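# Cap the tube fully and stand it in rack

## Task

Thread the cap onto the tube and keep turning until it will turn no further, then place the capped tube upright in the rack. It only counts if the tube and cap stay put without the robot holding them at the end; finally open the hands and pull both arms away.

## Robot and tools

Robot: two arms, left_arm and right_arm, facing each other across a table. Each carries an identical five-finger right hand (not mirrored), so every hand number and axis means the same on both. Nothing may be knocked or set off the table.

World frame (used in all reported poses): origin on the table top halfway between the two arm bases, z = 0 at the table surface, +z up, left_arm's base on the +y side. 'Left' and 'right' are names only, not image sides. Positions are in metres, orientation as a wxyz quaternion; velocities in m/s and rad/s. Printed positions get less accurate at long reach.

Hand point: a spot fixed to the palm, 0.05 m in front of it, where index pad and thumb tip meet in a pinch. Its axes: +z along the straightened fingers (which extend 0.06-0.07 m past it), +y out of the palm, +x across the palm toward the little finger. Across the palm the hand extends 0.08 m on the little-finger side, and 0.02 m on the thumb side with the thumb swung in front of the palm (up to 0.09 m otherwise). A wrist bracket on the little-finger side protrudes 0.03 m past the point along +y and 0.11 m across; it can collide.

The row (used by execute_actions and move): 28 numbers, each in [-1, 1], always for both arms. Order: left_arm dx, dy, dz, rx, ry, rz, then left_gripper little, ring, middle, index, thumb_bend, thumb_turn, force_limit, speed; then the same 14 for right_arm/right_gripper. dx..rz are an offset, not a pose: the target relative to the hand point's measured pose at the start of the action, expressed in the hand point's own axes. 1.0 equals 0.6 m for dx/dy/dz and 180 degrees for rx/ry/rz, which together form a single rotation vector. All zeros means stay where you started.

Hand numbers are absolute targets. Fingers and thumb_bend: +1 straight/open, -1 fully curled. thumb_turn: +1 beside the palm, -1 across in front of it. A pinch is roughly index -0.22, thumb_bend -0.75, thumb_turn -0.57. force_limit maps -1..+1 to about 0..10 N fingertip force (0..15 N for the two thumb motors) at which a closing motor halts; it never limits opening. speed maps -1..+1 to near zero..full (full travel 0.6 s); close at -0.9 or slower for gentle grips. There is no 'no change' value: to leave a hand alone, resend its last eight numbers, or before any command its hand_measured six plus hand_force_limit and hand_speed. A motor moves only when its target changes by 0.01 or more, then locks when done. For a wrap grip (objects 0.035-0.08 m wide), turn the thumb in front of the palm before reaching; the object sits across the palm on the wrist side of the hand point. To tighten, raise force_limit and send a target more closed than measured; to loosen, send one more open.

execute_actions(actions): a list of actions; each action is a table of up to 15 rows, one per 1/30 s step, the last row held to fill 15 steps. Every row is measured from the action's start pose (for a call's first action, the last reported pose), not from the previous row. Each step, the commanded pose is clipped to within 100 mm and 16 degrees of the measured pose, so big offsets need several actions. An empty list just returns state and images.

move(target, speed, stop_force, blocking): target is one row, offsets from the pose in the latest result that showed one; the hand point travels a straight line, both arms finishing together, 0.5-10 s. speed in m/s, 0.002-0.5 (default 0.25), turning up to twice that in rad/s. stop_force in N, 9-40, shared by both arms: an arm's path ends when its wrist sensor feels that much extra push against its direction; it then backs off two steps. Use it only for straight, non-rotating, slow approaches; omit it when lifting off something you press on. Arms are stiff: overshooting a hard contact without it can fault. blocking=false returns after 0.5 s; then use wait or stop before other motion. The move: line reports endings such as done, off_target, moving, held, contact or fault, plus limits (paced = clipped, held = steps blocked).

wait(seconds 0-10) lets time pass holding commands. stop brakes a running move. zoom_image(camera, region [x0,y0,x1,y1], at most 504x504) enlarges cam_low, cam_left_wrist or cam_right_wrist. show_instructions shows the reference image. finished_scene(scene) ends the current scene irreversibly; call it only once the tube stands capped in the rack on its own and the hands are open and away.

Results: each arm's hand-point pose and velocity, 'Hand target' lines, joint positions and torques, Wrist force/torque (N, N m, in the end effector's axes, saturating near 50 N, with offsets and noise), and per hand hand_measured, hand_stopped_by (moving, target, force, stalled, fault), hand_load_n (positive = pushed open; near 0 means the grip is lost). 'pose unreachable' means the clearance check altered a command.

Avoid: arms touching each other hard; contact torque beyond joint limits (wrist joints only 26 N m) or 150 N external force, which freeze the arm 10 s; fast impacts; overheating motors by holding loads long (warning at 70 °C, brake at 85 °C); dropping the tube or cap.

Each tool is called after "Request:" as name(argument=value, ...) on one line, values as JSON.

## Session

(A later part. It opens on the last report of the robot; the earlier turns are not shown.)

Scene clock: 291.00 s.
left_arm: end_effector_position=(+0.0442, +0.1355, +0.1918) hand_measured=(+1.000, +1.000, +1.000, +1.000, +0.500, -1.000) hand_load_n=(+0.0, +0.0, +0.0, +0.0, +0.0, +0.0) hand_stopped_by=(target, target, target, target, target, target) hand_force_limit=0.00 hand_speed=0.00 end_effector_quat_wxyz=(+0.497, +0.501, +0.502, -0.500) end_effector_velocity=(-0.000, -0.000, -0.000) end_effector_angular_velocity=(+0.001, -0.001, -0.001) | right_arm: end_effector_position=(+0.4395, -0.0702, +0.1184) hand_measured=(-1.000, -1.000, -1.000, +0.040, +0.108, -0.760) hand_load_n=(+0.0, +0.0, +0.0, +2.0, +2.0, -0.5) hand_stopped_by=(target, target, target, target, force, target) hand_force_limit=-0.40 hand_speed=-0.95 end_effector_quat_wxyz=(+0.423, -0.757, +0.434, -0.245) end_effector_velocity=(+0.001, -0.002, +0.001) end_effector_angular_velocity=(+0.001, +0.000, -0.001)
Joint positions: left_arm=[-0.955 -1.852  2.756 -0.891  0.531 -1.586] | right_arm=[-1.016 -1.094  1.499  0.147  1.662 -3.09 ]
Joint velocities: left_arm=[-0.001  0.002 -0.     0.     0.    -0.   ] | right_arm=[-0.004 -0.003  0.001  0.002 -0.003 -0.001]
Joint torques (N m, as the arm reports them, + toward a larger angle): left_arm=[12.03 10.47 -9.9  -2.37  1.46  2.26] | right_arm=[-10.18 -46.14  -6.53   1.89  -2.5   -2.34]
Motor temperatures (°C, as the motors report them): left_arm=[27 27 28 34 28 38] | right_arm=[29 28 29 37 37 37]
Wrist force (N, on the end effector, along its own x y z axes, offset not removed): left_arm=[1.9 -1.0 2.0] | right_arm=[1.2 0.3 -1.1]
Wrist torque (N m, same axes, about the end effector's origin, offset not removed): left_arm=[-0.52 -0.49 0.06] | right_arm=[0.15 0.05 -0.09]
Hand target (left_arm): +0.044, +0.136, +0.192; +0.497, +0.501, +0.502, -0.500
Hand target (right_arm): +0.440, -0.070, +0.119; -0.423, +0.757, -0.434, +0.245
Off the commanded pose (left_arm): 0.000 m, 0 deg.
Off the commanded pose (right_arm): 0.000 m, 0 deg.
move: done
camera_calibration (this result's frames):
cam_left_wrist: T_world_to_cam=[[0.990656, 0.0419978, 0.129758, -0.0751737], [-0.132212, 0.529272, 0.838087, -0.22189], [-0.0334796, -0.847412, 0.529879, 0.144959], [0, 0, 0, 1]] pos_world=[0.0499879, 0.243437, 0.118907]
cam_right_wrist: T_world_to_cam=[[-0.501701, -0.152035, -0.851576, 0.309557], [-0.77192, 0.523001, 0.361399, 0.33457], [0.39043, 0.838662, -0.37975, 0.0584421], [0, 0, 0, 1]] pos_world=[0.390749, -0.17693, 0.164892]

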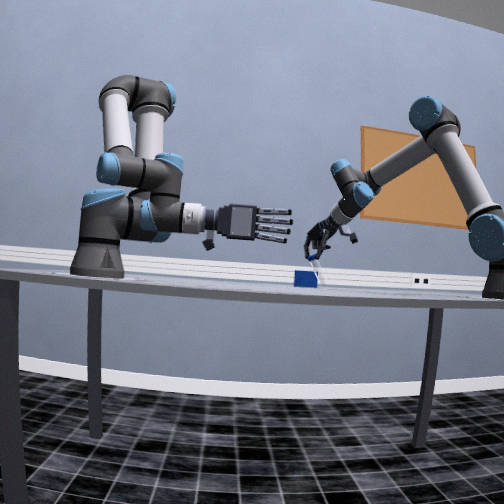

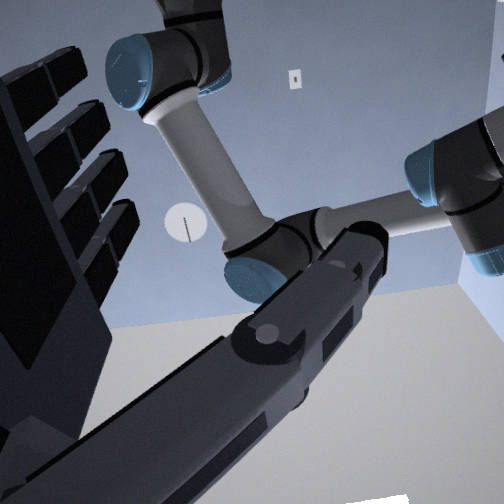

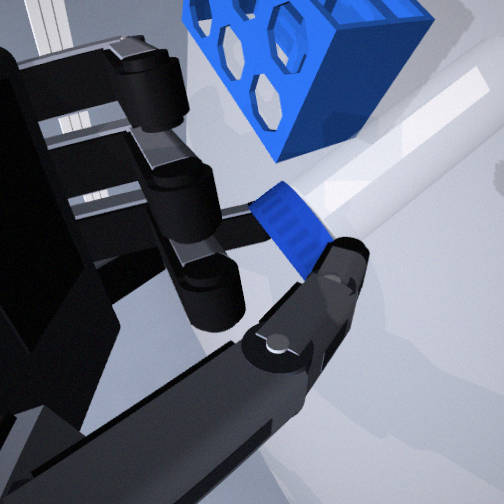

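Request:
move(target=[0,0,0,0,0,0,1,1,1,1,0.5,-1,0,0,0,-0.106,-0.066,0,0,0,-1,-1,-1,0.04,0.1,-0.76,-0.4,-0.95], speed=0.06)

Request:
move(target=[0,0,0,0,0,0,1,1,1,1,0.5,-1,0,0,-0.042,-0.063,0.103,0,0,0,-1,-1,-1,0.04,0.1,-0.76,-0.4,-0.95], speed=0.06)

Request:
zoom_image(camera="cam_low", region=[270,220,340,290])

Request:
zoom_image(camera="cam_right_wrist", region=[304,0,504,200])

Scene clock: 293.03 s.
left_arm: end_effector_position=(+0.0442, +0.1355, +0.1918) hand_measured=(+1.000, +1.000, +1.000, +1.000, +0.500, -1.000) hand_load_n=(+0.0, +0.0, +0.0, +0.0, +0.0, +0.0) hand_stopped_by=(target, target, target, target, target, target) hand_force_limit=0.00 hand_speed=0.00 end_effector_quat_wxyz=(+0.497, +0.501, +0.502, -0.500) end_effector_velocity=(-0.000, -0.000, -0.000) end_effector_angular_velocity=(+0.001, -0.001, -0.000) | right_arm: end_effector_position=(+0.4390, -0.0702, +0.1932) hand_measured=(-1.000, -1.000, -1.000, +0.040, +0.108, -0.760) hand_load_n=(+0.0, +0.0, +0.0, +2.0, +2.0, -0.5) hand_stopped_by=(target, target, target, target, force, target) hand_force_limit=-0.40 hand_speed=-0.95 end_effector_quat_wxyz=(+0.423, -0.757, +0.434, -0.245) end_effector_velocity=(+0.000, -0.000, +0.002) end_effector_angular_velocity=(-0.002, -0.001, -0.000)
Joint positions: left_arm=[-0.955 -1.852  2.756 -0.891  0.531 -1.586] | right_arm=[-1.015 -1.15   1.383  0.32   1.662 -3.09 ]
Joint velocities: left_arm=[-0.     0.001  0.    -0.    -0.    -0.   ] | right_arm=[ 0.    -0.001 -0.004  0.005  0.001 -0.002]
Joint torques (N m, as the arm reports them, + toward a larger angle): left_arm=[ 11.98  10.34 -10.09  -2.49   1.39   2.45] | right_arm=[  9.11 -44.49 -32.51   1.82   2.87   2.29]
Motor temperatures (°C, as the motors report them): left_arm=[27 27 28 34 28 38] | right_arm=[29 28 29 37 37 37]
Wrist force (N, on the end effector, along its own x y z axes, offset not removed): left_arm=[0.6 -0.5 1.9] | right_arm=[-3.8 -1.8 -0.9]
Wrist torque (N m, same axes, about the end effector's origin, offset not removed): left_arm=[-0.43 -0.35 -0.10] | right_arm=[-0.30 0.69 -0.12]
Hand target (left_arm): +0.044, +0.136, +0.192; +0.497, +0.501, +0.502, -0.500
Hand target (right_arm): +0.439, -0.070, +0.193; -0.423, +0.757, -0.434, +0.245
Off the commanded pose (left_arm): 0.000 m, 0 deg.
Off the commanded pose (right_arm): 0.000 m, 0 deg.
move: done
camera_calibration (this result's frames):
cam_left_wrist: T_world_to_cam=[[0.990656, 0.0419976, 0.129758, -0.0751737], [-0.132212, 0.529272, 0.838087, -0.22189], [-0.0334799, -0.847412, 0.529879, 0.144959], [0, 0, 0, 1]] pos_world=[0.0499879, 0.243437, 0.118907]
cam_right_wrist: T_world_to_cam=[[-0.501679, -0.152017, -0.851592, 0.372923], [-0.771931, 0.52299, 0.361391, 0.307162], [0.390436, 0.838673, -0.37972, 0.0870418], [0, 0, 0, 1]] pos_world=[0.390211, -0.176951, 0.239624]

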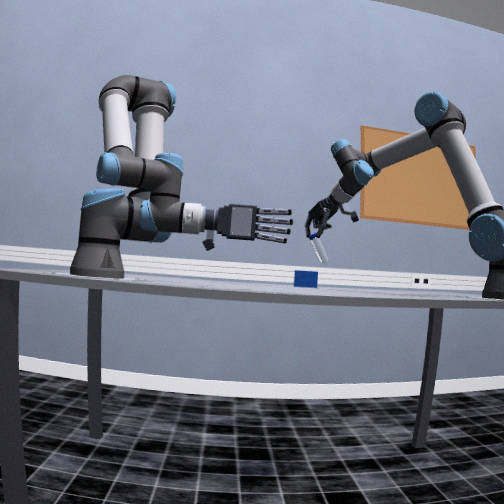

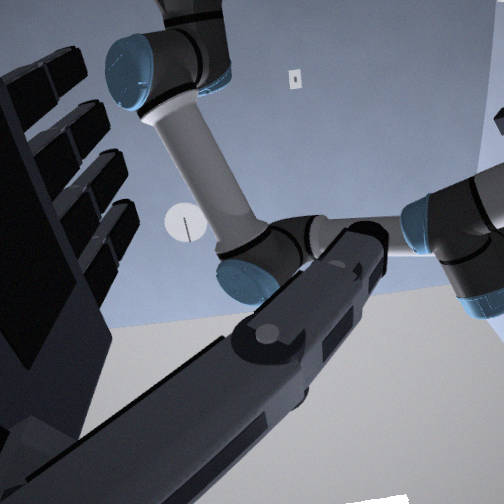

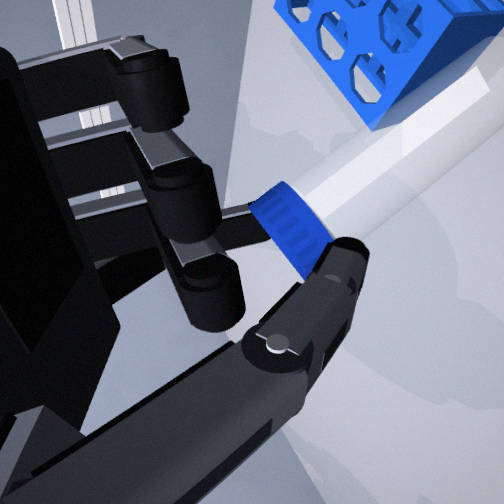

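Scene clock: 294.77 s.
left_arm: end_effector_position=(+0.0442, +0.1355, +0.1918) hand_measured=(+1.000, +1.000, +1.000, +1.000, +0.500, -1.000) hand_load_n=(+0.0, +0.0, +0.0, +0.0, +0.0, +0.0) hand_stopped_by=(target, target, target, target, target, target) hand_force_limit=0.00 hand_speed=0.00 end_effector_quat_wxyz=(+0.497, +0.501, +0.502, -0.500) end_effector_velocity=(+0.000, +0.000, -0.000) end_effector_angular_velocity=(+0.000, -0.001, -0.000) | right_arm: end_effector_position=(+0.4888, -0.0122, +0.1929) hand_measured=(-1.000, -1.000, -1.000, +0.040, +0.108, -0.760) hand_load_n=(+0.0, +0.0, +0.0, +2.0, +2.0, -0.5) hand_stopped_by=(target, target, target, target, force, target) hand_force_limit=-0.40 hand_speed=-0.95 end_effector_quat_wxyz=(+0.423, -0.757, +0.434, -0.245) end_effector_velocity=(+0.001, +0.002, -0.001) end_effector_angular_velocity=(-0.001, +0.001, +0.002)
Joint positions: left_arm=[-0.955 -1.852  2.756 -0.891  0.531 -1.586] | right_arm=[-0.986 -0.957  1.084  0.426  1.688 -3.074]
Joint velocities: left_arm=[-0.     0.     0.     0.    -0.     0.001] | right_arm=[ 0.001  0.007 -0.011  0.005 -0.001 -0.   ]
Joint torques (N m, as the arm reports them, + toward a larger angle): left_arm=[11.87 10.24 -9.9  -2.5   1.34  2.54] | right_arm=[  9.57 -36.49 -33.16   2.03   2.93   2.21]
Motor temperatures (°C, as the motors report them): left_arm=[27 27 28 34 28 38] | right_arm=[29 28 29 37 37 37]
Wrist force (N, on the end effector, along its own x y z axes, offset not removed): left_arm=[0.6 -1.3 1.2] | right_arm=[-2.1 1.5 2.6]
Wrist torque (N m, same axes, about the end effector's origin, offset not removed): left_arm=[-0.55 -0.36 -0.05] | right_arm=[0.10 0.40 0.22]
Hand target (left_arm): +0.044, +0.136, +0.192; +0.497, +0.501, +0.502, -0.500
Hand target (right_arm): +0.489, -0.012, +0.193; -0.423, +0.757, -0.434, +0.245
Off the commanded pose (left_arm): 0.000 m, 0 deg.
Off the commanded pose (right_arm): 0.000 m, 0 deg.
move: done
camera_calibration (this result's frames):
cam_left_wrist: T_world_to_cam=[[0.990656, 0.0419977, 0.129758, -0.0751737], [-0.132213, 0.529272, 0.838087, -0.22189], [-0.0334798, -0.847412, 0.529879, 0.144959], [0, 0, 0, 1]] pos_world=[0.0499879, 0.243437, 0.118907]
cam_right_wrist: T_world_to_cam=[[-0.501617, -0.151924, -0.851645, 0.406522], [-0.771969, 0.522926, 0.361403, 0.315375], [0.390442, 0.838729, -0.379589, 0.0188166], [0, 0, 0, 1]] pos_world=[0.440031, -0.118939, 0.239378]

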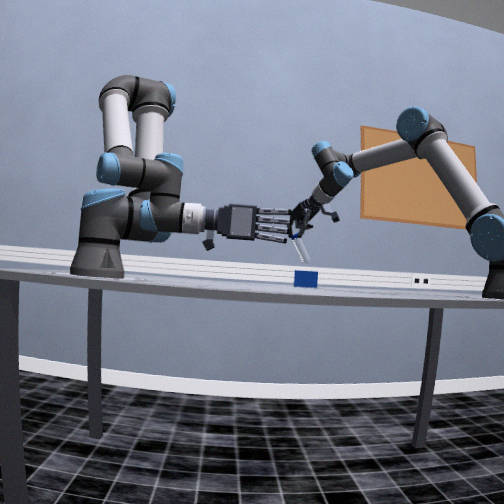

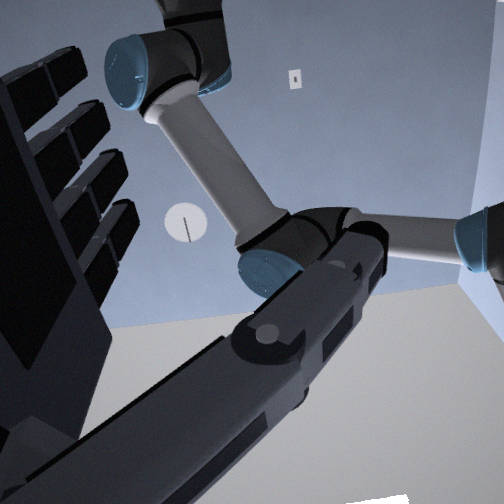

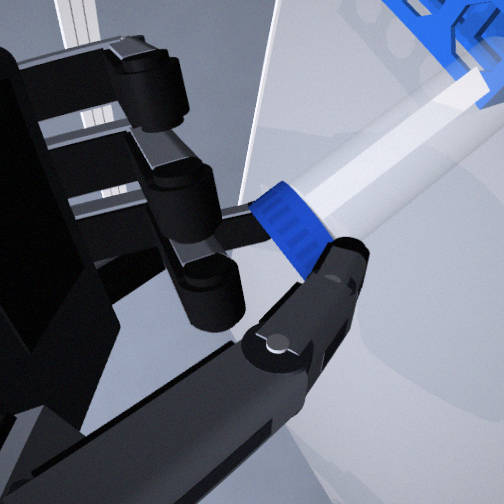

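Region (270, 220, 340, 290) of cam_low's 504x504 image, scaled by 7.200, with more detail than that image has.

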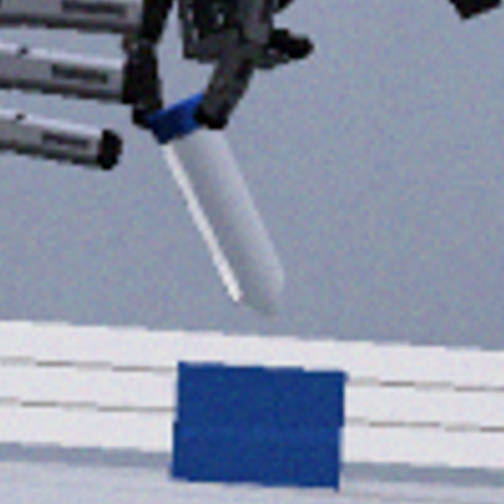

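Region (304, 0, 504, 200) of cam_right_wrist's 504x504 image, scaled by 2.520, with more detail than that image has.

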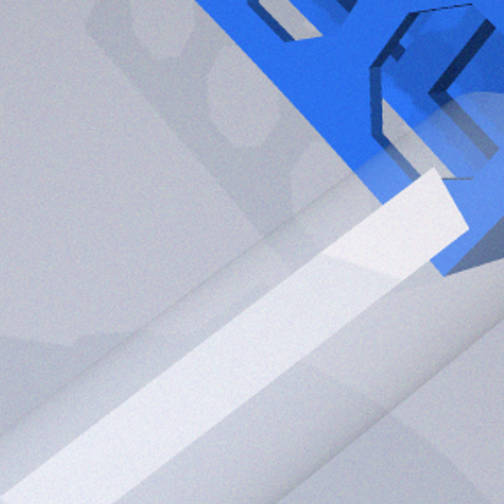

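Request:
move(target=[0,0,0,0,0,0,1,1,1,1,0.5,-1,0,0,-0.067,-0.035,0.0575,0,0,0,-1,-1,-1,0.04,0.1,-0.76,-0.4,-0.95], speed=0.06)

Request:
move(target=[0,0,0,0,0,0,1,1,1,1,0.5,-1,0,0,0,0.071,0.044,0,0,0,-1,-1,-1,0.04,0.1,-0.76,-0.4,-0.95], speed=0.04)

Request:
move(target=[0,0,0,0,0,0,1,1,1,1,0.5,-1,0,0,0.07,0,0,0,0,0,-1,-1,-1,0.04,0.1,-0.76,-0.4,-0.95], speed=0.03)

Request:
zoom_image(camera="cam_low", region=[270,220,340,290])

Scene clock: 296.43 s.
left_arm: end_effector_position=(+0.0442, +0.1355, +0.1918) hand_measured=(+1.000, +1.000, +1.000, +1.000, +0.500, -1.000) hand_load_n=(+0.0, +0.0, +0.0, +0.0, +0.0, +0.0) hand_stopped_by=(target, target, target, target, target, target) hand_force_limit=0.00 hand_speed=0.00 end_effector_quat_wxyz=(+0.497, +0.501, +0.502, -0.500) end_effector_velocity=(+0.000, +0.000, +0.000) end_effector_angular_velocity=(-0.000, -0.000, +0.001) | right_arm: end_effector_position=(+0.5034, +0.0426, +0.1926) hand_measured=(-1.000, -1.000, -1.000, +0.040, +0.108, -0.760) hand_load_n=(+0.0, +0.0, +0.0, +2.0, +2.0, -0.5) hand_stopped_by=(target, target, target, target, force, target) hand_force_limit=-0.40 hand_speed=-0.95 end_effector_quat_wxyz=(+0.423, -0.757, +0.434, -0.245) end_effector_velocity=(+0.001, +0.002, +0.001) end_effector_angular_velocity=(-0.002, +0.001, -0.001)
Joint positions: left_arm=[-0.955 -1.852  2.756 -0.891  0.531 -1.586] | right_arm=[-0.931 -0.802  0.824  0.535  1.734 -3.045]
Joint velocities: left_arm=[ 0. -0. -0. -0. -0.  0.] | right_arm=[ 0.002  0.008 -0.016  0.01   0.003  0.001]
Joint torques (N m, as the arm reports them, + toward a larger angle): left_arm=[ 11.67  10.52 -10.19  -2.39   1.24   2.56] | right_arm=[ 10.54 -42.41 -33.29   1.77   2.73   2.33]
Motor temperatures (°C, as the motors report them): left_arm=[27 27 28 34 28 38] | right_arm=[29 28 29 37 37 37]
Wrist force (N, on the end effector, along its own x y z axes, offset not removed): left_arm=[2.0 -1.4 -0.5] | right_arm=[0.7 2.1 -1.6]
Wrist torque (N m, same axes, about the end effector's origin, offset not removed): left_arm=[-0.34 -0.44 -0.03] | right_arm=[0.69 0.37 0.20]
Hand target (left_arm): +0.044, +0.136, +0.192; +0.497, +0.501, +0.502, -0.500
Hand target (right_arm): +0.503, +0.043, +0.193; -0.423, +0.757, -0.434, +0.245
Off the commanded pose (left_arm): 0.000 m, 0 deg.
Off the commanded pose (right_arm): 0.000 m, 0 deg.
move: done
camera_calibration (this result's frames):
cam_left_wrist: T_world_to_cam=[[0.990656, 0.0419978, 0.129758, -0.0751737], [-0.132212, 0.529272, 0.838087, -0.22189], [-0.0334797, -0.847412, 0.529879, 0.144959], [0, 0, 0, 1]] pos_world=[0.0499879, 0.243437, 0.118907]
cam_right_wrist: T_world_to_cam=[[-0.50152, -0.151766, -0.85173, 0.421887], [-0.772033, 0.522809, 0.361435, 0.298124], [0.390439, 0.838831, -0.379368, -0.0330567], [0, 0, 0, 1]] pos_world=[0.454653, -0.0641049, 0.239041]

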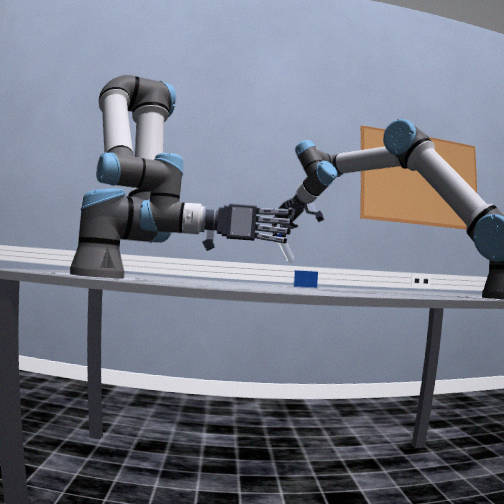

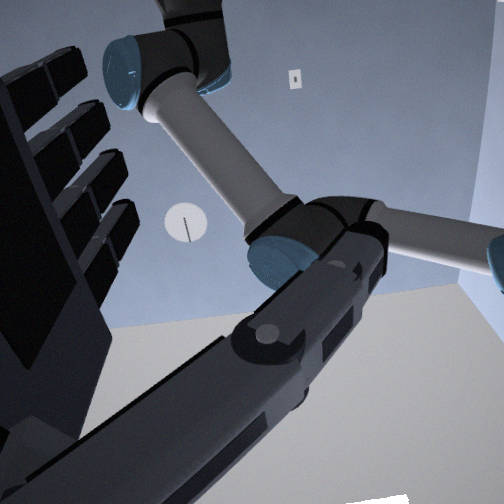

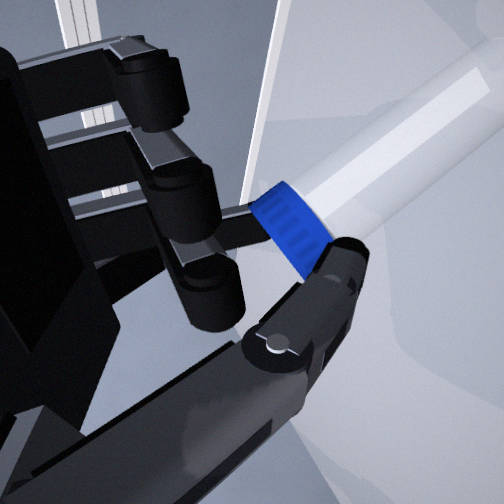

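Scene clock: 298.07 s.
left_arm: end_effector_position=(+0.0442, +0.1355, +0.1918) hand_measured=(+1.000, +1.000, +1.000, +1.000, +0.500, -1.000) hand_load_n=(+0.0, +0.0, +0.0, +0.0, +0.0, +0.0) hand_stopped_by=(target, target, target, target, target, target) hand_force_limit=0.00 hand_speed=0.00 end_effector_quat_wxyz=(+0.497, +0.501, +0.502, -0.500) end_effector_velocity=(-0.000, +0.000, -0.000) end_effector_angular_velocity=(+0.000, -0.001, -0.000) | right_arm: end_effector_position=(+0.5037, +0.0426, +0.1428) hand_measured=(-1.000, -1.000, -1.000, +0.040, +0.108, -0.760) hand_load_n=(+0.0, +0.0, +0.0, +2.0, +2.0, -0.5) hand_stopped_by=(target, target, target, target, force, target) hand_force_limit=-0.40 hand_speed=-0.95 end_effector_quat_wxyz=(+0.423, -0.757, +0.434, -0.245) end_effector_velocity=(+0.000, -0.000, -0.002) end_effector_angular_velocity=(+0.001, -0.001, -0.002)
Joint positions: left_arm=[-0.955 -1.852  2.756 -0.891  0.531 -1.586] | right_arm=[-0.932 -0.789  0.929  0.417  1.734 -3.045]
Joint velocities: left_arm=[-0.     0.001  0.    -0.     0.     0.   ] | right_arm=[ 0.     0.     0.005 -0.006  0.001  0.001]
Joint torques (N m, as the arm reports them, + toward a larger angle): left_arm=[11.19  9.42 -9.66 -2.49  1.18  2.56] | right_arm=[-10.54 -41.29  -8.77  -1.64  -2.4   -2.36]
Motor temperatures (°C, as the motors report them): left_arm=[27 27 28 34 28 38] | right_arm=[29 28 29 37 37 37]
Wrist force (N, on the end effector, along its own x y z axes, offset not removed): left_arm=[0.7 -0.3 0.6] | right_arm=[2.2 -1.9 -2.6]
Wrist torque (N m, same axes, about the end effector's origin, offset not removed): left_arm=[-0.34 -0.31 0.01] | right_arm=[0.13 0.02 0.19]
Hand target (left_arm): +0.044, +0.136, +0.192; +0.497, +0.501, +0.502, -0.500
Hand target (right_arm): +0.504, +0.043, +0.143; -0.423, +0.757, -0.434, +0.245
Off the commanded pose (left_arm): 0.000 m, 0 deg.
Off the commanded pose (right_arm): 0.000 m, 0 deg.
move: done
camera_calibration (this result's frames):
cam_left_wrist: T_world_to_cam=[[0.990656, 0.0419976, 0.129758, -0.0751737], [-0.132213, 0.529272, 0.838087, -0.22189], [-0.0334799, -0.847412, 0.529879, 0.144959], [0, 0, 0, 1]] pos_world=[0.0499879, 0.243437, 0.118907]
cam_right_wrist: T_world_to_cam=[[-0.501549, -0.151789, -0.851709, 0.379555], [-0.772017, 0.522826, 0.361444, 0.316367], [0.390433, 0.838816, -0.379407, -0.0520502], [0, 0, 0, 1]] pos_world=[0.454929, -0.0641323, 0.189173]

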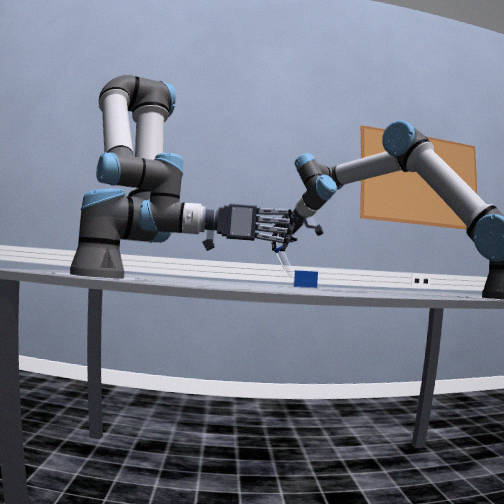

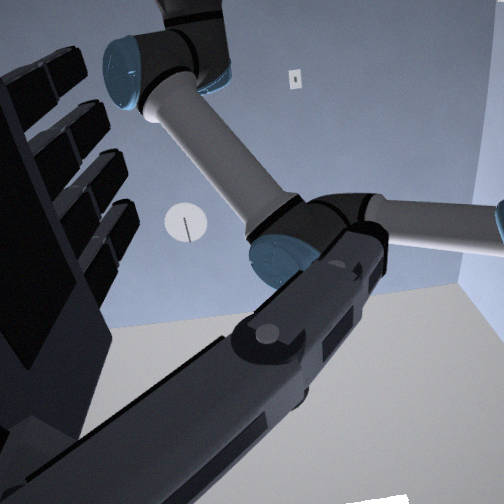

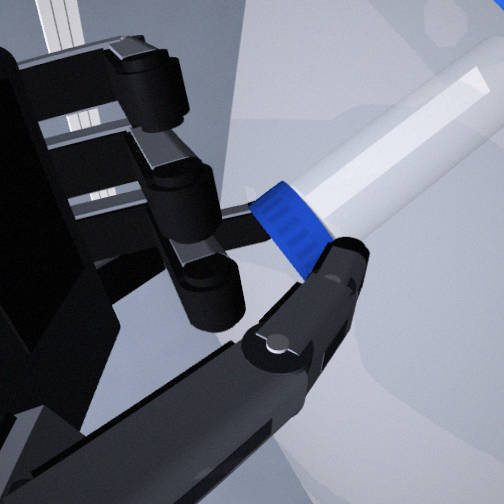

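Scene clock: 299.83 s.
left_arm: end_effector_position=(+0.0442, +0.1355, +0.1918) hand_measured=(+1.000, +1.000, +1.000, +1.000, +0.500, -1.000) hand_load_n=(+0.0, +0.0, +0.0, +0.0, +0.0, +0.0) hand_stopped_by=(target, target, target, target, target, target) hand_force_limit=0.00 hand_speed=0.00 end_effector_quat_wxyz=(+0.497, +0.501, +0.502, -0.500) end_effector_velocity=(+0.000, +0.000, -0.000) end_effector_angular_velocity=(+0.001, -0.001, +0.000) | right_arm: end_effector_position=(+0.5247, +0.0064, +0.1429) hand_measured=(-1.000, -1.000, -1.000, +0.040, +0.108, -0.760) hand_load_n=(+0.0, +0.0, +0.0, +1.5, +1.5, +0.0) hand_stopped_by=(target, target, target, target, force, target) hand_force_limit=-0.40 hand_speed=-0.95 end_effector_quat_wxyz=(+0.423, -0.757, +0.434, -0.245) end_effector_velocity=(+0.001, -0.001, -0.000) end_effector_angular_velocity=(+0.001, +0.001, +0.000)
Joint positions: left_arm=[-0.955 -1.852  2.756 -0.891  0.531 -1.586] | right_arm=[-0.997 -0.834  1.006  0.38   1.678 -3.081]
Joint velocities: left_arm=[-0.     0.001  0.     0.    -0.    -0.001] | right_arm=[-0.003 -0.002  0.003 -0.002 -0.003 -0.001]
Joint torques (N m, as the arm reports them, + toward a larger angle): left_arm=[ 11.19   9.14 -10.11  -2.61   1.24   2.47] | right_arm=[-10.1  -56.27  -8.58  -1.91  -2.48  -2.27]
Motor temperatures (°C, as the motors report them): left_arm=[27 27 28 34 28 38] | right_arm=[29 28 29 37 37 37]
Wrist force (N, on the end effector, along its own x y z axes, offset not removed): left_arm=[1.4 -2.5 1.4] | right_arm=[0.4 -1.5 -5.1]
Wrist torque (N m, same axes, about the end effector's origin, offset not removed): left_arm=[-0.75 -0.45 -0.03] | right_arm=[0.12 0.25 -0.02]
Hand target (left_arm): +0.044, +0.136, +0.192; +0.497, +0.501, +0.502, -0.500
Hand target (right_arm): +0.525, +0.006, +0.143; -0.423, +0.757, -0.434, +0.245
Off the commanded pose (left_arm): 0.000 m, 0 deg.
Off the commanded pose (right_arm): 0.000 m, 0 deg.
move: done
camera_calibration (this result's frames):
cam_left_wrist: T_world_to_cam=[[0.990656, 0.0419978, 0.129758, -0.0751738], [-0.132213, 0.529272, 0.838087, -0.22189], [-0.0334797, -0.847412, 0.529879, 0.144959], [0, 0, 0, 1]] pos_world=[0.0499879, 0.243437, 0.118907]
cam_right_wrist: T_world_to_cam=[[-0.501513, -0.151857, -0.851718, 0.384714], [-0.772026, 0.52287, 0.361363, 0.351476], [0.390463, 0.838776, -0.379464, -0.0298742], [0, 0, 0, 1]] pos_world=[0.475952, -0.100297, 0.189322]

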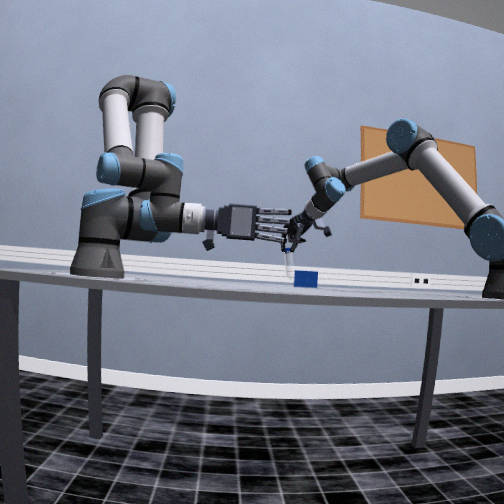

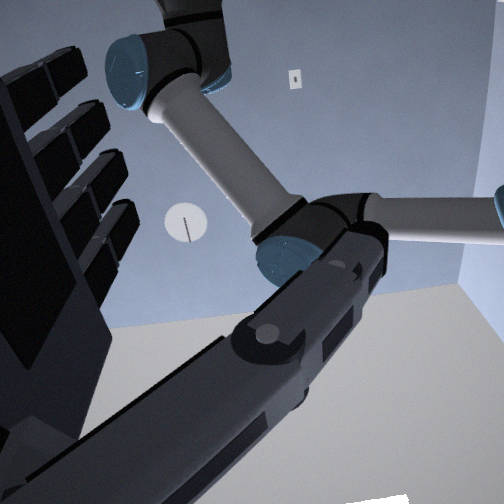

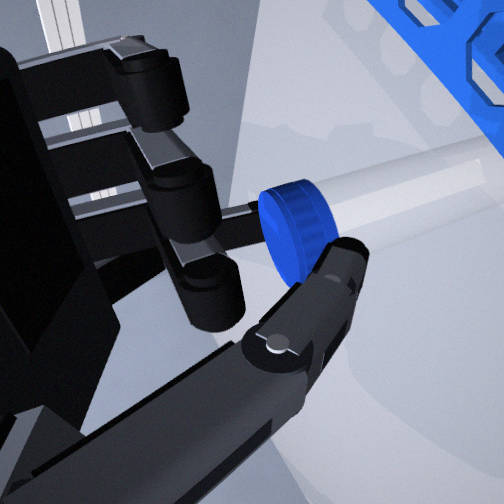

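Region (270, 220, 340, 290) of cam_low's 504x504 image, scaled by 7.200, with more detail than that image has.

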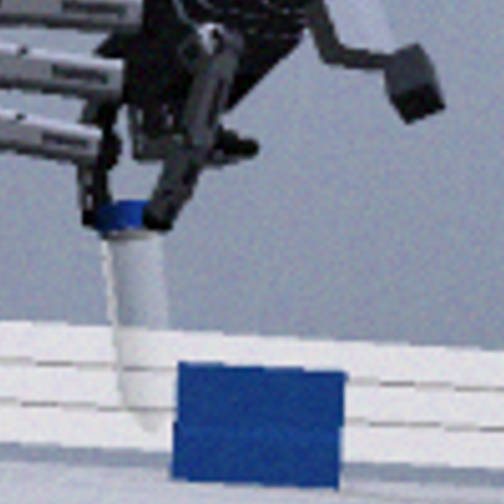

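Request:
execute_actions(actions=[[[0,0,0,0,0,0,1,1,1,1,0.5,-1,0,0,0.008,0,0,0,0,0,-1,-1,-1,0.04,0.1,-0.76,-0.4,-0.95]],[[0,0,0,0,0,0,1,1,1,1,0.5,-1,0,0,0,0,0,0,0,0,-1,-1,-1,-0.4,0.1,-0.76,-0.2,-0.9]]])

Request:
move(target=[0,0,0,0,0,0,1,1,1,1,-0.5,-1,0,0,-0.385,0.242,-0.733,0,-0.321,-0.198,-1,-1,-1,-0.4,0.1,-0.76,-0.2,-0.9], speed=0.15)

Request:
zoom_image(camera="cam_low", region=[270,170,370,270])

Scene clock: 301.30 s.
left_arm: end_effector_position=(+0.0442, +0.1355, +0.1918) hand_measured=(+1.000, +1.000, +1.000, +1.000, +0.500, -1.000) hand_load_n=(+0.0, +0.0, +0.0, +0.0, +0.0, +0.0) hand_stopped_by=(target, target, target, target, target, target) hand_force_limit=0.00 hand_speed=0.00 end_effector_quat_wxyz=(+0.497, +0.501, +0.502, -0.500) end_effector_velocity=(-0.000, +0.000, -0.000) end_effector_angular_velocity=(+0.000, -0.000, -0.001) | right_arm: end_effector_position=(+0.5271, +0.0023, +0.1429) hand_measured=(-1.000, -1.000, -1.000, +0.026, +0.108, -0.760) hand_load_n=(+0.0, +0.0, +0.0, +4.0, +4.5, +0.0) hand_stopped_by=(target, target, target, force, force, target) hand_force_limit=-0.20 hand_speed=-0.90 end_effector_quat_wxyz=(+0.423, -0.757, +0.434, -0.245) end_effector_velocity=(-0.000, +0.000, -0.001) end_effector_angular_velocity=(+0.000, +0.001, +0.000)
Joint positions: left_arm=[-0.955 -1.852  2.756 -0.891  0.531 -1.586] | right_arm=[-1.005 -0.838  1.014  0.377  1.671 -3.085]
Joint velocities: left_arm=[-0.001  0.     0.     0.     0.    -0.   ] | right_arm=[-0.     0.001  0.    -0.    -0.001  0.001]
Joint torques (N m, as the arm reports them, + toward a larger angle): left_arm=[ 11.95  10.17 -10.23  -2.41   1.43   2.47] | right_arm=[ -0.49 -53.95 -15.42  -1.03  -0.8   -1.32]
Motor temperatures (°C, as the motors report them): left_arm=[27 27 28 34 28 38] | right_arm=[29 28 29 37 37 37]
Wrist force (N, on the end effector, along its own x y z axes, offset not removed): left_arm=[1.4 -1.3 1.2] | right_arm=[-1.5 0.1 3.6]
Wrist torque (N m, same axes, about the end effector's origin, offset not removed): left_arm=[-0.51 -0.43 -0.01] | right_arm=[0.08 0.25 -0.13]
Hand target (left_arm): +0.044, +0.136, +0.192; +0.497, +0.501, +0.502, -0.500
Hand target (right_arm): +0.527, +0.002, +0.143; -0.423, +0.757, -0.434, +0.245
Off the commanded pose (left_arm): 0.000 m, 0 deg.
Off the commanded pose (right_arm): 0.000 m, 0 deg.
camera_calibration (this result's frames):
cam_left_wrist: T_world_to_cam=[[0.990656, 0.0419976, 0.129758, -0.0751737], [-0.132212, 0.529272, 0.838087, -0.22189], [-0.0334799, -0.847412, 0.529879, 0.144959], [0, 0, 0, 1]] pos_world=[0.0499879, 0.243437, 0.118907]
cam_right_wrist: T_world_to_cam=[[-0.501511, -0.151867, -0.851718, 0.385301], [-0.772025, 0.522878, 0.361353, 0.35547], [0.390467, 0.83877, -0.379473, -0.0273511], [0, 0, 0, 1]] pos_world=[0.478344, -0.104412, 0.189339]

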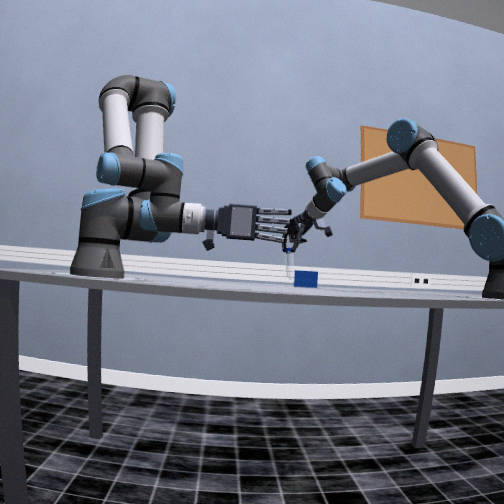

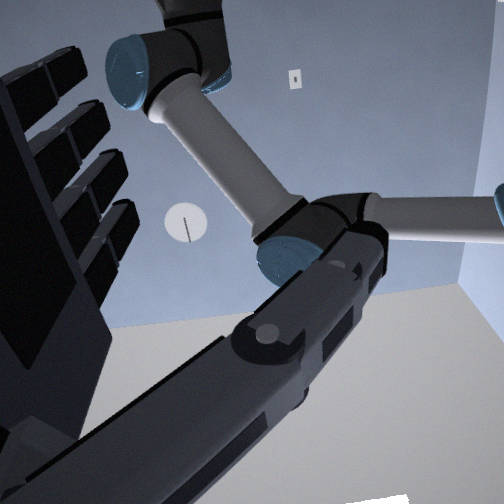

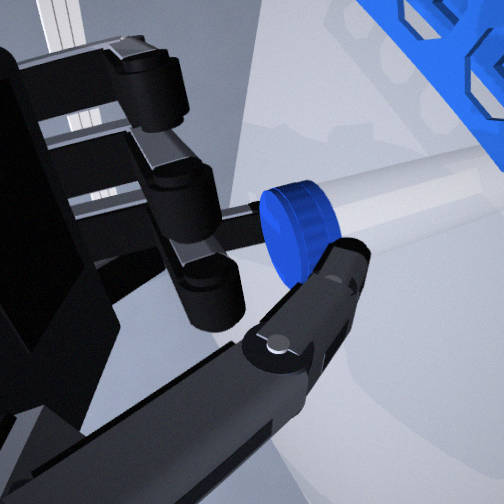

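Scene clock: 305.80 s.
left_arm: end_effector_position=(+0.0442, +0.1355, +0.1918) hand_measured=(+1.000, +1.000, +1.000, +1.000, -0.500, -1.000) hand_load_n=(+0.0, +0.0, +0.0, +0.0, +0.0, +0.0) hand_stopped_by=(target, target, target, target, target, target) hand_force_limit=0.00 hand_speed=0.00 end_effector_quat_wxyz=(+0.497, +0.501, +0.502, -0.500) end_effector_velocity=(+0.000, +0.000, +0.000) end_effector_angular_velocity=(-0.000, -0.001, +0.000) | right_arm: end_effector_position=(+0.0212, -0.0240, +0.2483) hand_measured=(-1.000, -1.000, -1.000, +0.026, +0.108, -0.760) hand_load_n=(+0.0, +0.0, +0.0, +4.5, +4.5, +0.0) hand_stopped_by=(target, target, target, force, force, target) hand_force_limit=-0.20 hand_speed=-0.90 end_effector_quat_wxyz=(-0.486, +0.871, +0.063, -0.032) end_effector_velocity=(-0.001, +0.000, +0.000) end_effector_angular_velocity=(+0.001, -0.001, +0.003)
Joint positions: left_arm=[-0.955 -1.852  2.756 -0.891  0.531 -1.586] | right_arm=[-0.674 -1.42   1.612  0.503  0.964 -3.592]
Joint velocities: left_arm=[ 0.    -0.     0.     0.    -0.     0.001] | right_arm=[ 0.002 -0.    -0.001  0.001 -0.    -0.001]
Joint torques (N m, as the arm reports them, + toward a larger angle): left_arm=[ 11.23   9.58 -11.    -2.53   1.37   2.39] | right_arm=[  8.81 -32.82 -32.33   2.54  -3.04  -2.49]
Motor temperatures (°C, as the motors report them): left_arm=[27 27 28 34 28 38] | right_arm=[29 28 29 37 37 37]
Wrist force (N, on the end effector, along its own x y z axes, offset not removed): left_arm=[1.7 -1.5 1.5] | right_arm=[2.5 -1.1 -0.3]
Wrist torque (N m, same axes, about the end effector's origin, offset not removed): left_arm=[-0.54 -0.46 0.02] | right_arm=[0.06 -0.09 -0.07]
Hand target (left_arm): +0.044, +0.136, +0.192; +0.497, +0.501, +0.502, -0.500
Hand target (right_arm): +0.021, -0.024, +0.248; -0.486, +0.871, +0.063, -0.032
Off the commanded pose (left_arm): 0.000 m, 0 deg.
Off the commanded pose (right_arm): 0.001 m, 0 deg.
move: done
camera_calibration (this result's frames):
cam_left_wrist: T_world_to_cam=[[0.990656, 0.0419976, 0.129758, -0.0751737], [-0.132212, 0.529272, 0.838087, -0.22189], [-0.0334799, -0.847412, 0.529879, 0.144959], [0, 0, 0, 1]] pos_world=[0.0499879, 0.243437, 0.118907]
cam_right_wrist: T_world_to_cam=[[-0.0468734, -0.525599, -0.84944, 0.198236], [-0.775865, -0.51645, 0.362372, -0.0844966], [-0.629156, 0.676036, -0.383586, 0.25099], [0, 0, 0, 1]] pos_world=[0.101646, -0.109124, 0.295286]

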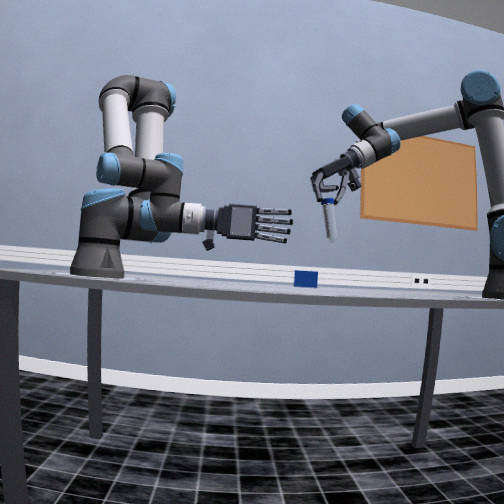

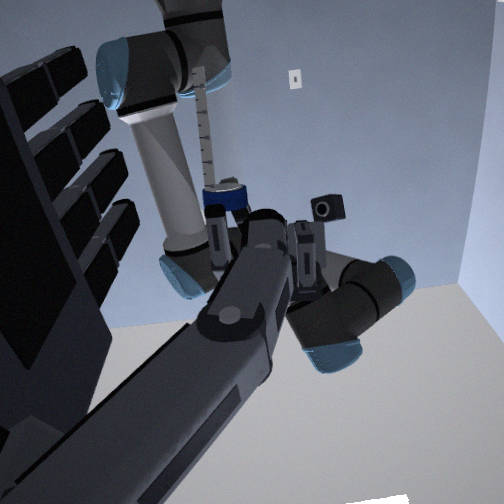

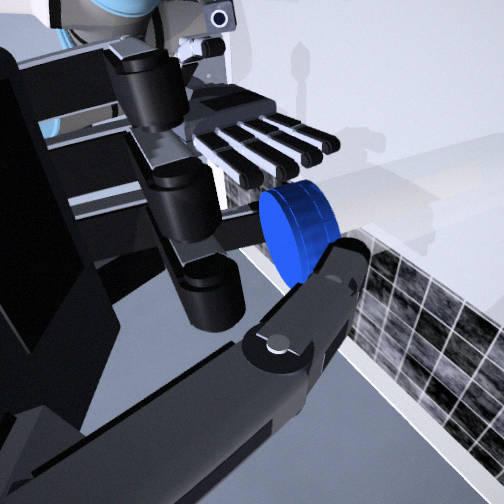

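Region (270, 170, 370, 270) of cam_low's 504x504 image, scaled by 5.040, with more detail than that image has.

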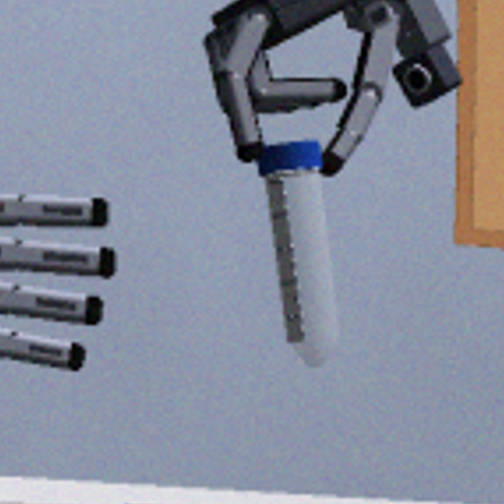

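Request:
move(target=[0,0,0.245,0,0,0,1,1,1,1,-1,-1,0,0,0.002,-0.004,-0.003,0.05,0,0,-1,-1,-1,-0.4,0.1,-0.76,-0.2,-0.9], speed=0.08)

Request:
zoom_image(camera="cam_low", region=[295,170,365,240])

Scene clock: 308.30 s.
left_arm: end_effector_position=(+0.0444, -0.0114, +0.1912) hand_measured=(+1.000, +1.000, +1.000, +1.000, -1.000, -1.000) hand_load_n=(+0.0, +0.0, +0.0, +0.0, +0.0, +0.0) hand_stopped_by=(target, target, target, target, target, target) hand_force_limit=0.00 hand_speed=0.00 end_effector_quat_wxyz=(+0.498, +0.501, +0.502, -0.500) end_effector_velocity=(-0.000, -0.002, +0.000) end_effector_angular_velocity=(-0.000, -0.001, -0.001) | right_arm: end_effector_position=(+0.0224, -0.0241, +0.2514) hand_measured=(-1.000, -1.000, -1.000, +0.026, +0.108, -0.760) hand_load_n=(+0.0, +0.0, +0.0, +4.5, +4.5, +0.0) hand_stopped_by=(target, target, target, force, force, target) hand_force_limit=-0.20 hand_speed=-0.90 end_effector_quat_wxyz=(-0.553, +0.831, +0.060, -0.037) end_effector_velocity=(+0.000, +0.000, -0.000) end_effector_angular_velocity=(+0.002, -0.001, -0.000)
Joint positions: left_arm=[-0.453 -1.401  2.355 -0.948  1.033 -1.577] | right_arm=[-0.726 -1.499  1.749  0.287  0.858 -3.518]
Joint velocities: left_arm=[ 0.003  0.005 -0.006  0.001  0.004  0.001] | right_arm=[-0.001 -0.     0.002 -0.003 -0.001  0.   ]
Joint torques (N m, as the arm reports them, + toward a larger angle): left_arm=[ 11.61  -9.34 -25.14   0.51   1.01   2.6 ] | right_arm=[-10.93 -30.37  -7.77  -1.59  -2.93   2.37]
Motor temperatures (°C, as the motors report them): left_arm=[27 27 28 34 28 38] | right_arm=[29 28 29 37 37 37]
Wrist force (N, on the end effector, along its own x y z axes, offset not removed): left_arm=[1.4 -1.6 2.0] | right_arm=[-2.3 -5.7 0.6]
Wrist torque (N m, same axes, about the end effector's origin, offset not removed): left_arm=[-0.62 -0.42 -0.02] | right_arm=[-0.96 0.50 -0.17]
Hand target (left_arm): +0.044, -0.012, +0.191; +0.498, +0.501, +0.502, -0.500
Hand target (right_arm): +0.022, -0.024, +0.251; -0.553, +0.830, +0.060, -0.037
Off the commanded pose (left_arm): 0.001 m, 0 deg.
Off the commanded pose (right_arm): 0.000 m, 0 deg.
move: done
camera_calibration (this result's frames):
cam_left_wrist: T_world_to_cam=[[0.990447, 0.0422446, 0.131263, -0.0694305], [-0.133561, 0.530629, 0.837015, -0.143328], [-0.0342924, -0.846551, 0.531202, 0.0204884], [0, 0, 0, 1]] pos_world=[0.0503269, 0.0963314, 0.118198]
cam_right_wrist: T_world_to_cam=[[-0.0659007, -0.388035, -0.919286, 0.22209], [-0.768306, -0.568112, 0.29488, -0.0691635], [-0.636681, 0.725726, -0.26069, 0.223474], [0, 0, 0, 1]] pos_world=[0.103779, -0.115295, 0.282817]

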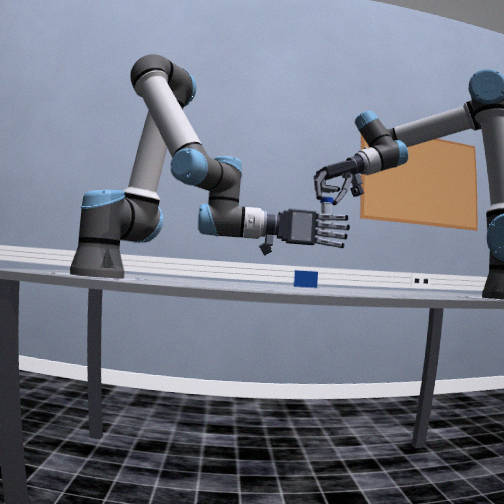

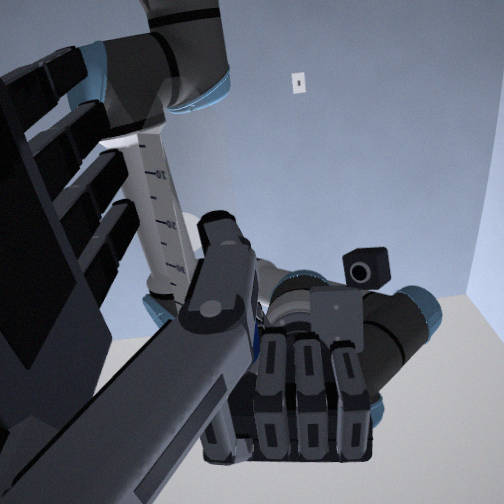

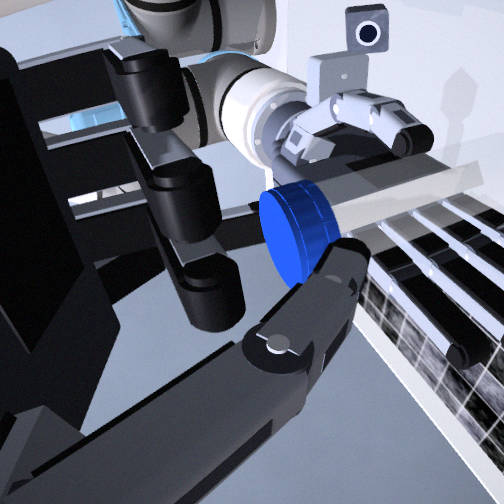

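Region (295, 170, 365, 240) of cam_low's 504x504 image, scaled by 7.200, with more detail than that image has.

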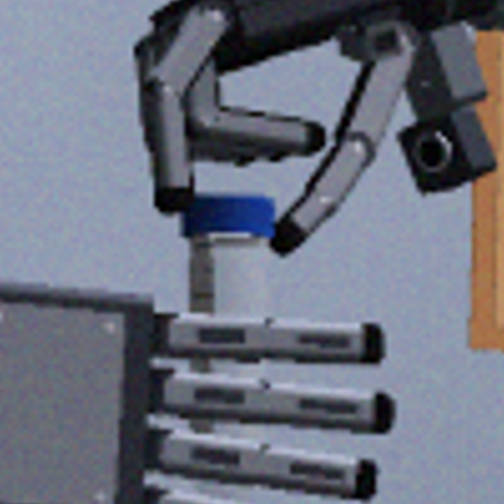

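Good placement; still some gap to screw. Close left.

Request:
execute_actions(actions=[[[0,0,0.006,0,0,0,1,0.55,0.45,0.45,-1,-1,0,-0.2,0,0,0,0,0,0,-1,-1,-1,-0.4,0.1,-0.76,-0.2,-0.9]],[[0,0,0,0,0,0,1,0.55,0.2,0.2,-1,-1,0.3,-0.8,0,0,0,0,0,0,-1,-1,-1,-0.4,0.1,-0.76,-0.2,-0.9]],[[0,0,0,0,0,0,1,0.55,0.2,0.2,-1,-1,0.3,-0.8,0,0,0,0,0,0,-1,-1,-1,-0.4,0.1,-0.76,-0.2,-0.9]]])

Scene clock: 310.00 s.
left_arm: end_effector_position=(+0.0444, -0.0150, +0.1912) hand_measured=(+1.000, +0.550, +0.298, +0.320, -0.994, -1.000) hand_load_n=(+0.0, +0.0, +9.0, +4.0, +9.5, +3.0) hand_stopped_by=(target, target, force, force, target, target) hand_force_limit=0.30 hand_speed=-0.80 end_effector_quat_wxyz=(+0.498, +0.501, +0.502, -0.500) end_effector_velocity=(+0.000, -0.000, -0.001) end_effector_angular_velocity=(+0.002, -0.001, +0.000) | right_arm: end_effector_position=(+0.0224, -0.0241, +0.2514) hand_measured=(-1.000, -1.000, -1.000, +0.026, +0.108, -0.760) hand_load_n=(+0.0, +0.0, +0.0, +4.5, +3.5, +0.0) hand_stopped_by=(target, target, target, force, force, target) hand_force_limit=-0.20 hand_speed=-0.90 end_effector_quat_wxyz=(-0.553, +0.831, +0.060, -0.037) end_effector_velocity=(+0.000, +0.000, +0.000) end_effector_angular_velocity=(+0.001, +0.000, +0.000)
Joint positions: left_arm=[-0.447 -1.394  2.345 -0.946  1.039 -1.576] | right_arm=[-0.726 -1.499  1.749  0.287  0.858 -3.518]
Joint velocities: left_arm=[ 0.     0.002 -0.    -0.     0.    -0.   ] | right_arm=[-0.     0.     0.    -0.002 -0.001  0.001]
Joint torques (N m, as the arm reports them, + toward a larger angle): left_arm=[  8.66 -14.76 -17.34  -0.46   0.37   2.15] | right_arm=[  4.4  -20.11 -25.56   1.98   0.14  -0.71]
Motor temperatures (°C, as the motors report them): left_arm=[27 27 28 34 28 38] | right_arm=[29 28 29 37 37 37]
Wrist force (N, on the end effector, along its own x y z axes, offset not removed): left_arm=[0.6 -2.9 2.6] | right_arm=[5.2 -6.4 3.3]
Wrist torque (N m, same axes, about the end effector's origin, offset not removed): left_arm=[-0.53 -0.17 0.05] | right_arm=[-0.95 -0.32 0.06]
Hand target (left_arm): +0.044, -0.015, +0.191; +0.498, +0.501, +0.502, -0.500
Hand target (right_arm): +0.022, -0.024, +0.251; -0.553, +0.831, +0.060, -0.037
Off the commanded pose (left_arm): 0.000 m, 0 deg.
Off the commanded pose (right_arm): 0.000 m, 0 deg.
camera_calibration (this result's frames):
cam_left_wrist: T_world_to_cam=[[0.990441, 0.0422452, 0.131306, -0.0692881], [-0.133598, 0.530641, 0.837001, -0.141414], [-0.0343172, -0.846543, 0.531213, 0.0174763], [0, 0, 0, 1]] pos_world=[0.0503329, 0.0927617, 0.118178]
cam_right_wrist: T_world_to_cam=[[-0.0659548, -0.388025, -0.919286, 0.222078], [-0.768295, -0.568108, 0.294917, -0.0692036], [-0.636689, 0.725734, -0.260648, 0.223485], [0, 0, 0, 1]] pos_world=[0.103769, -0.115334, 0.282813]

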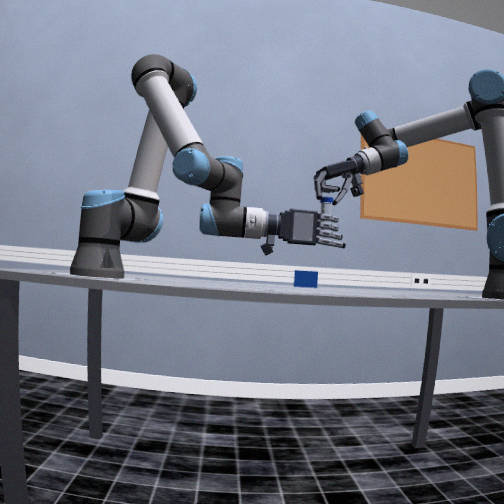

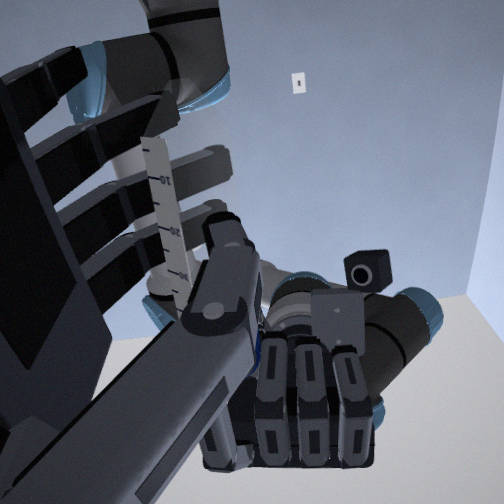

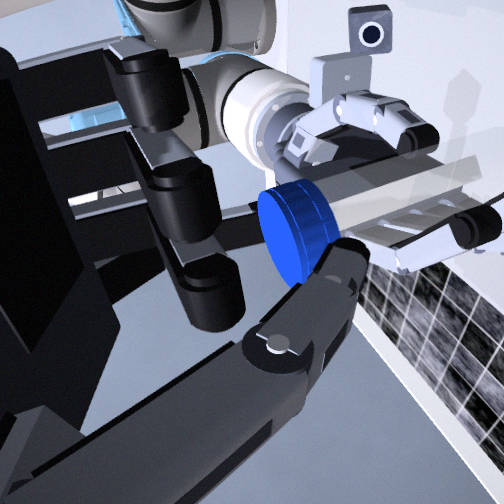

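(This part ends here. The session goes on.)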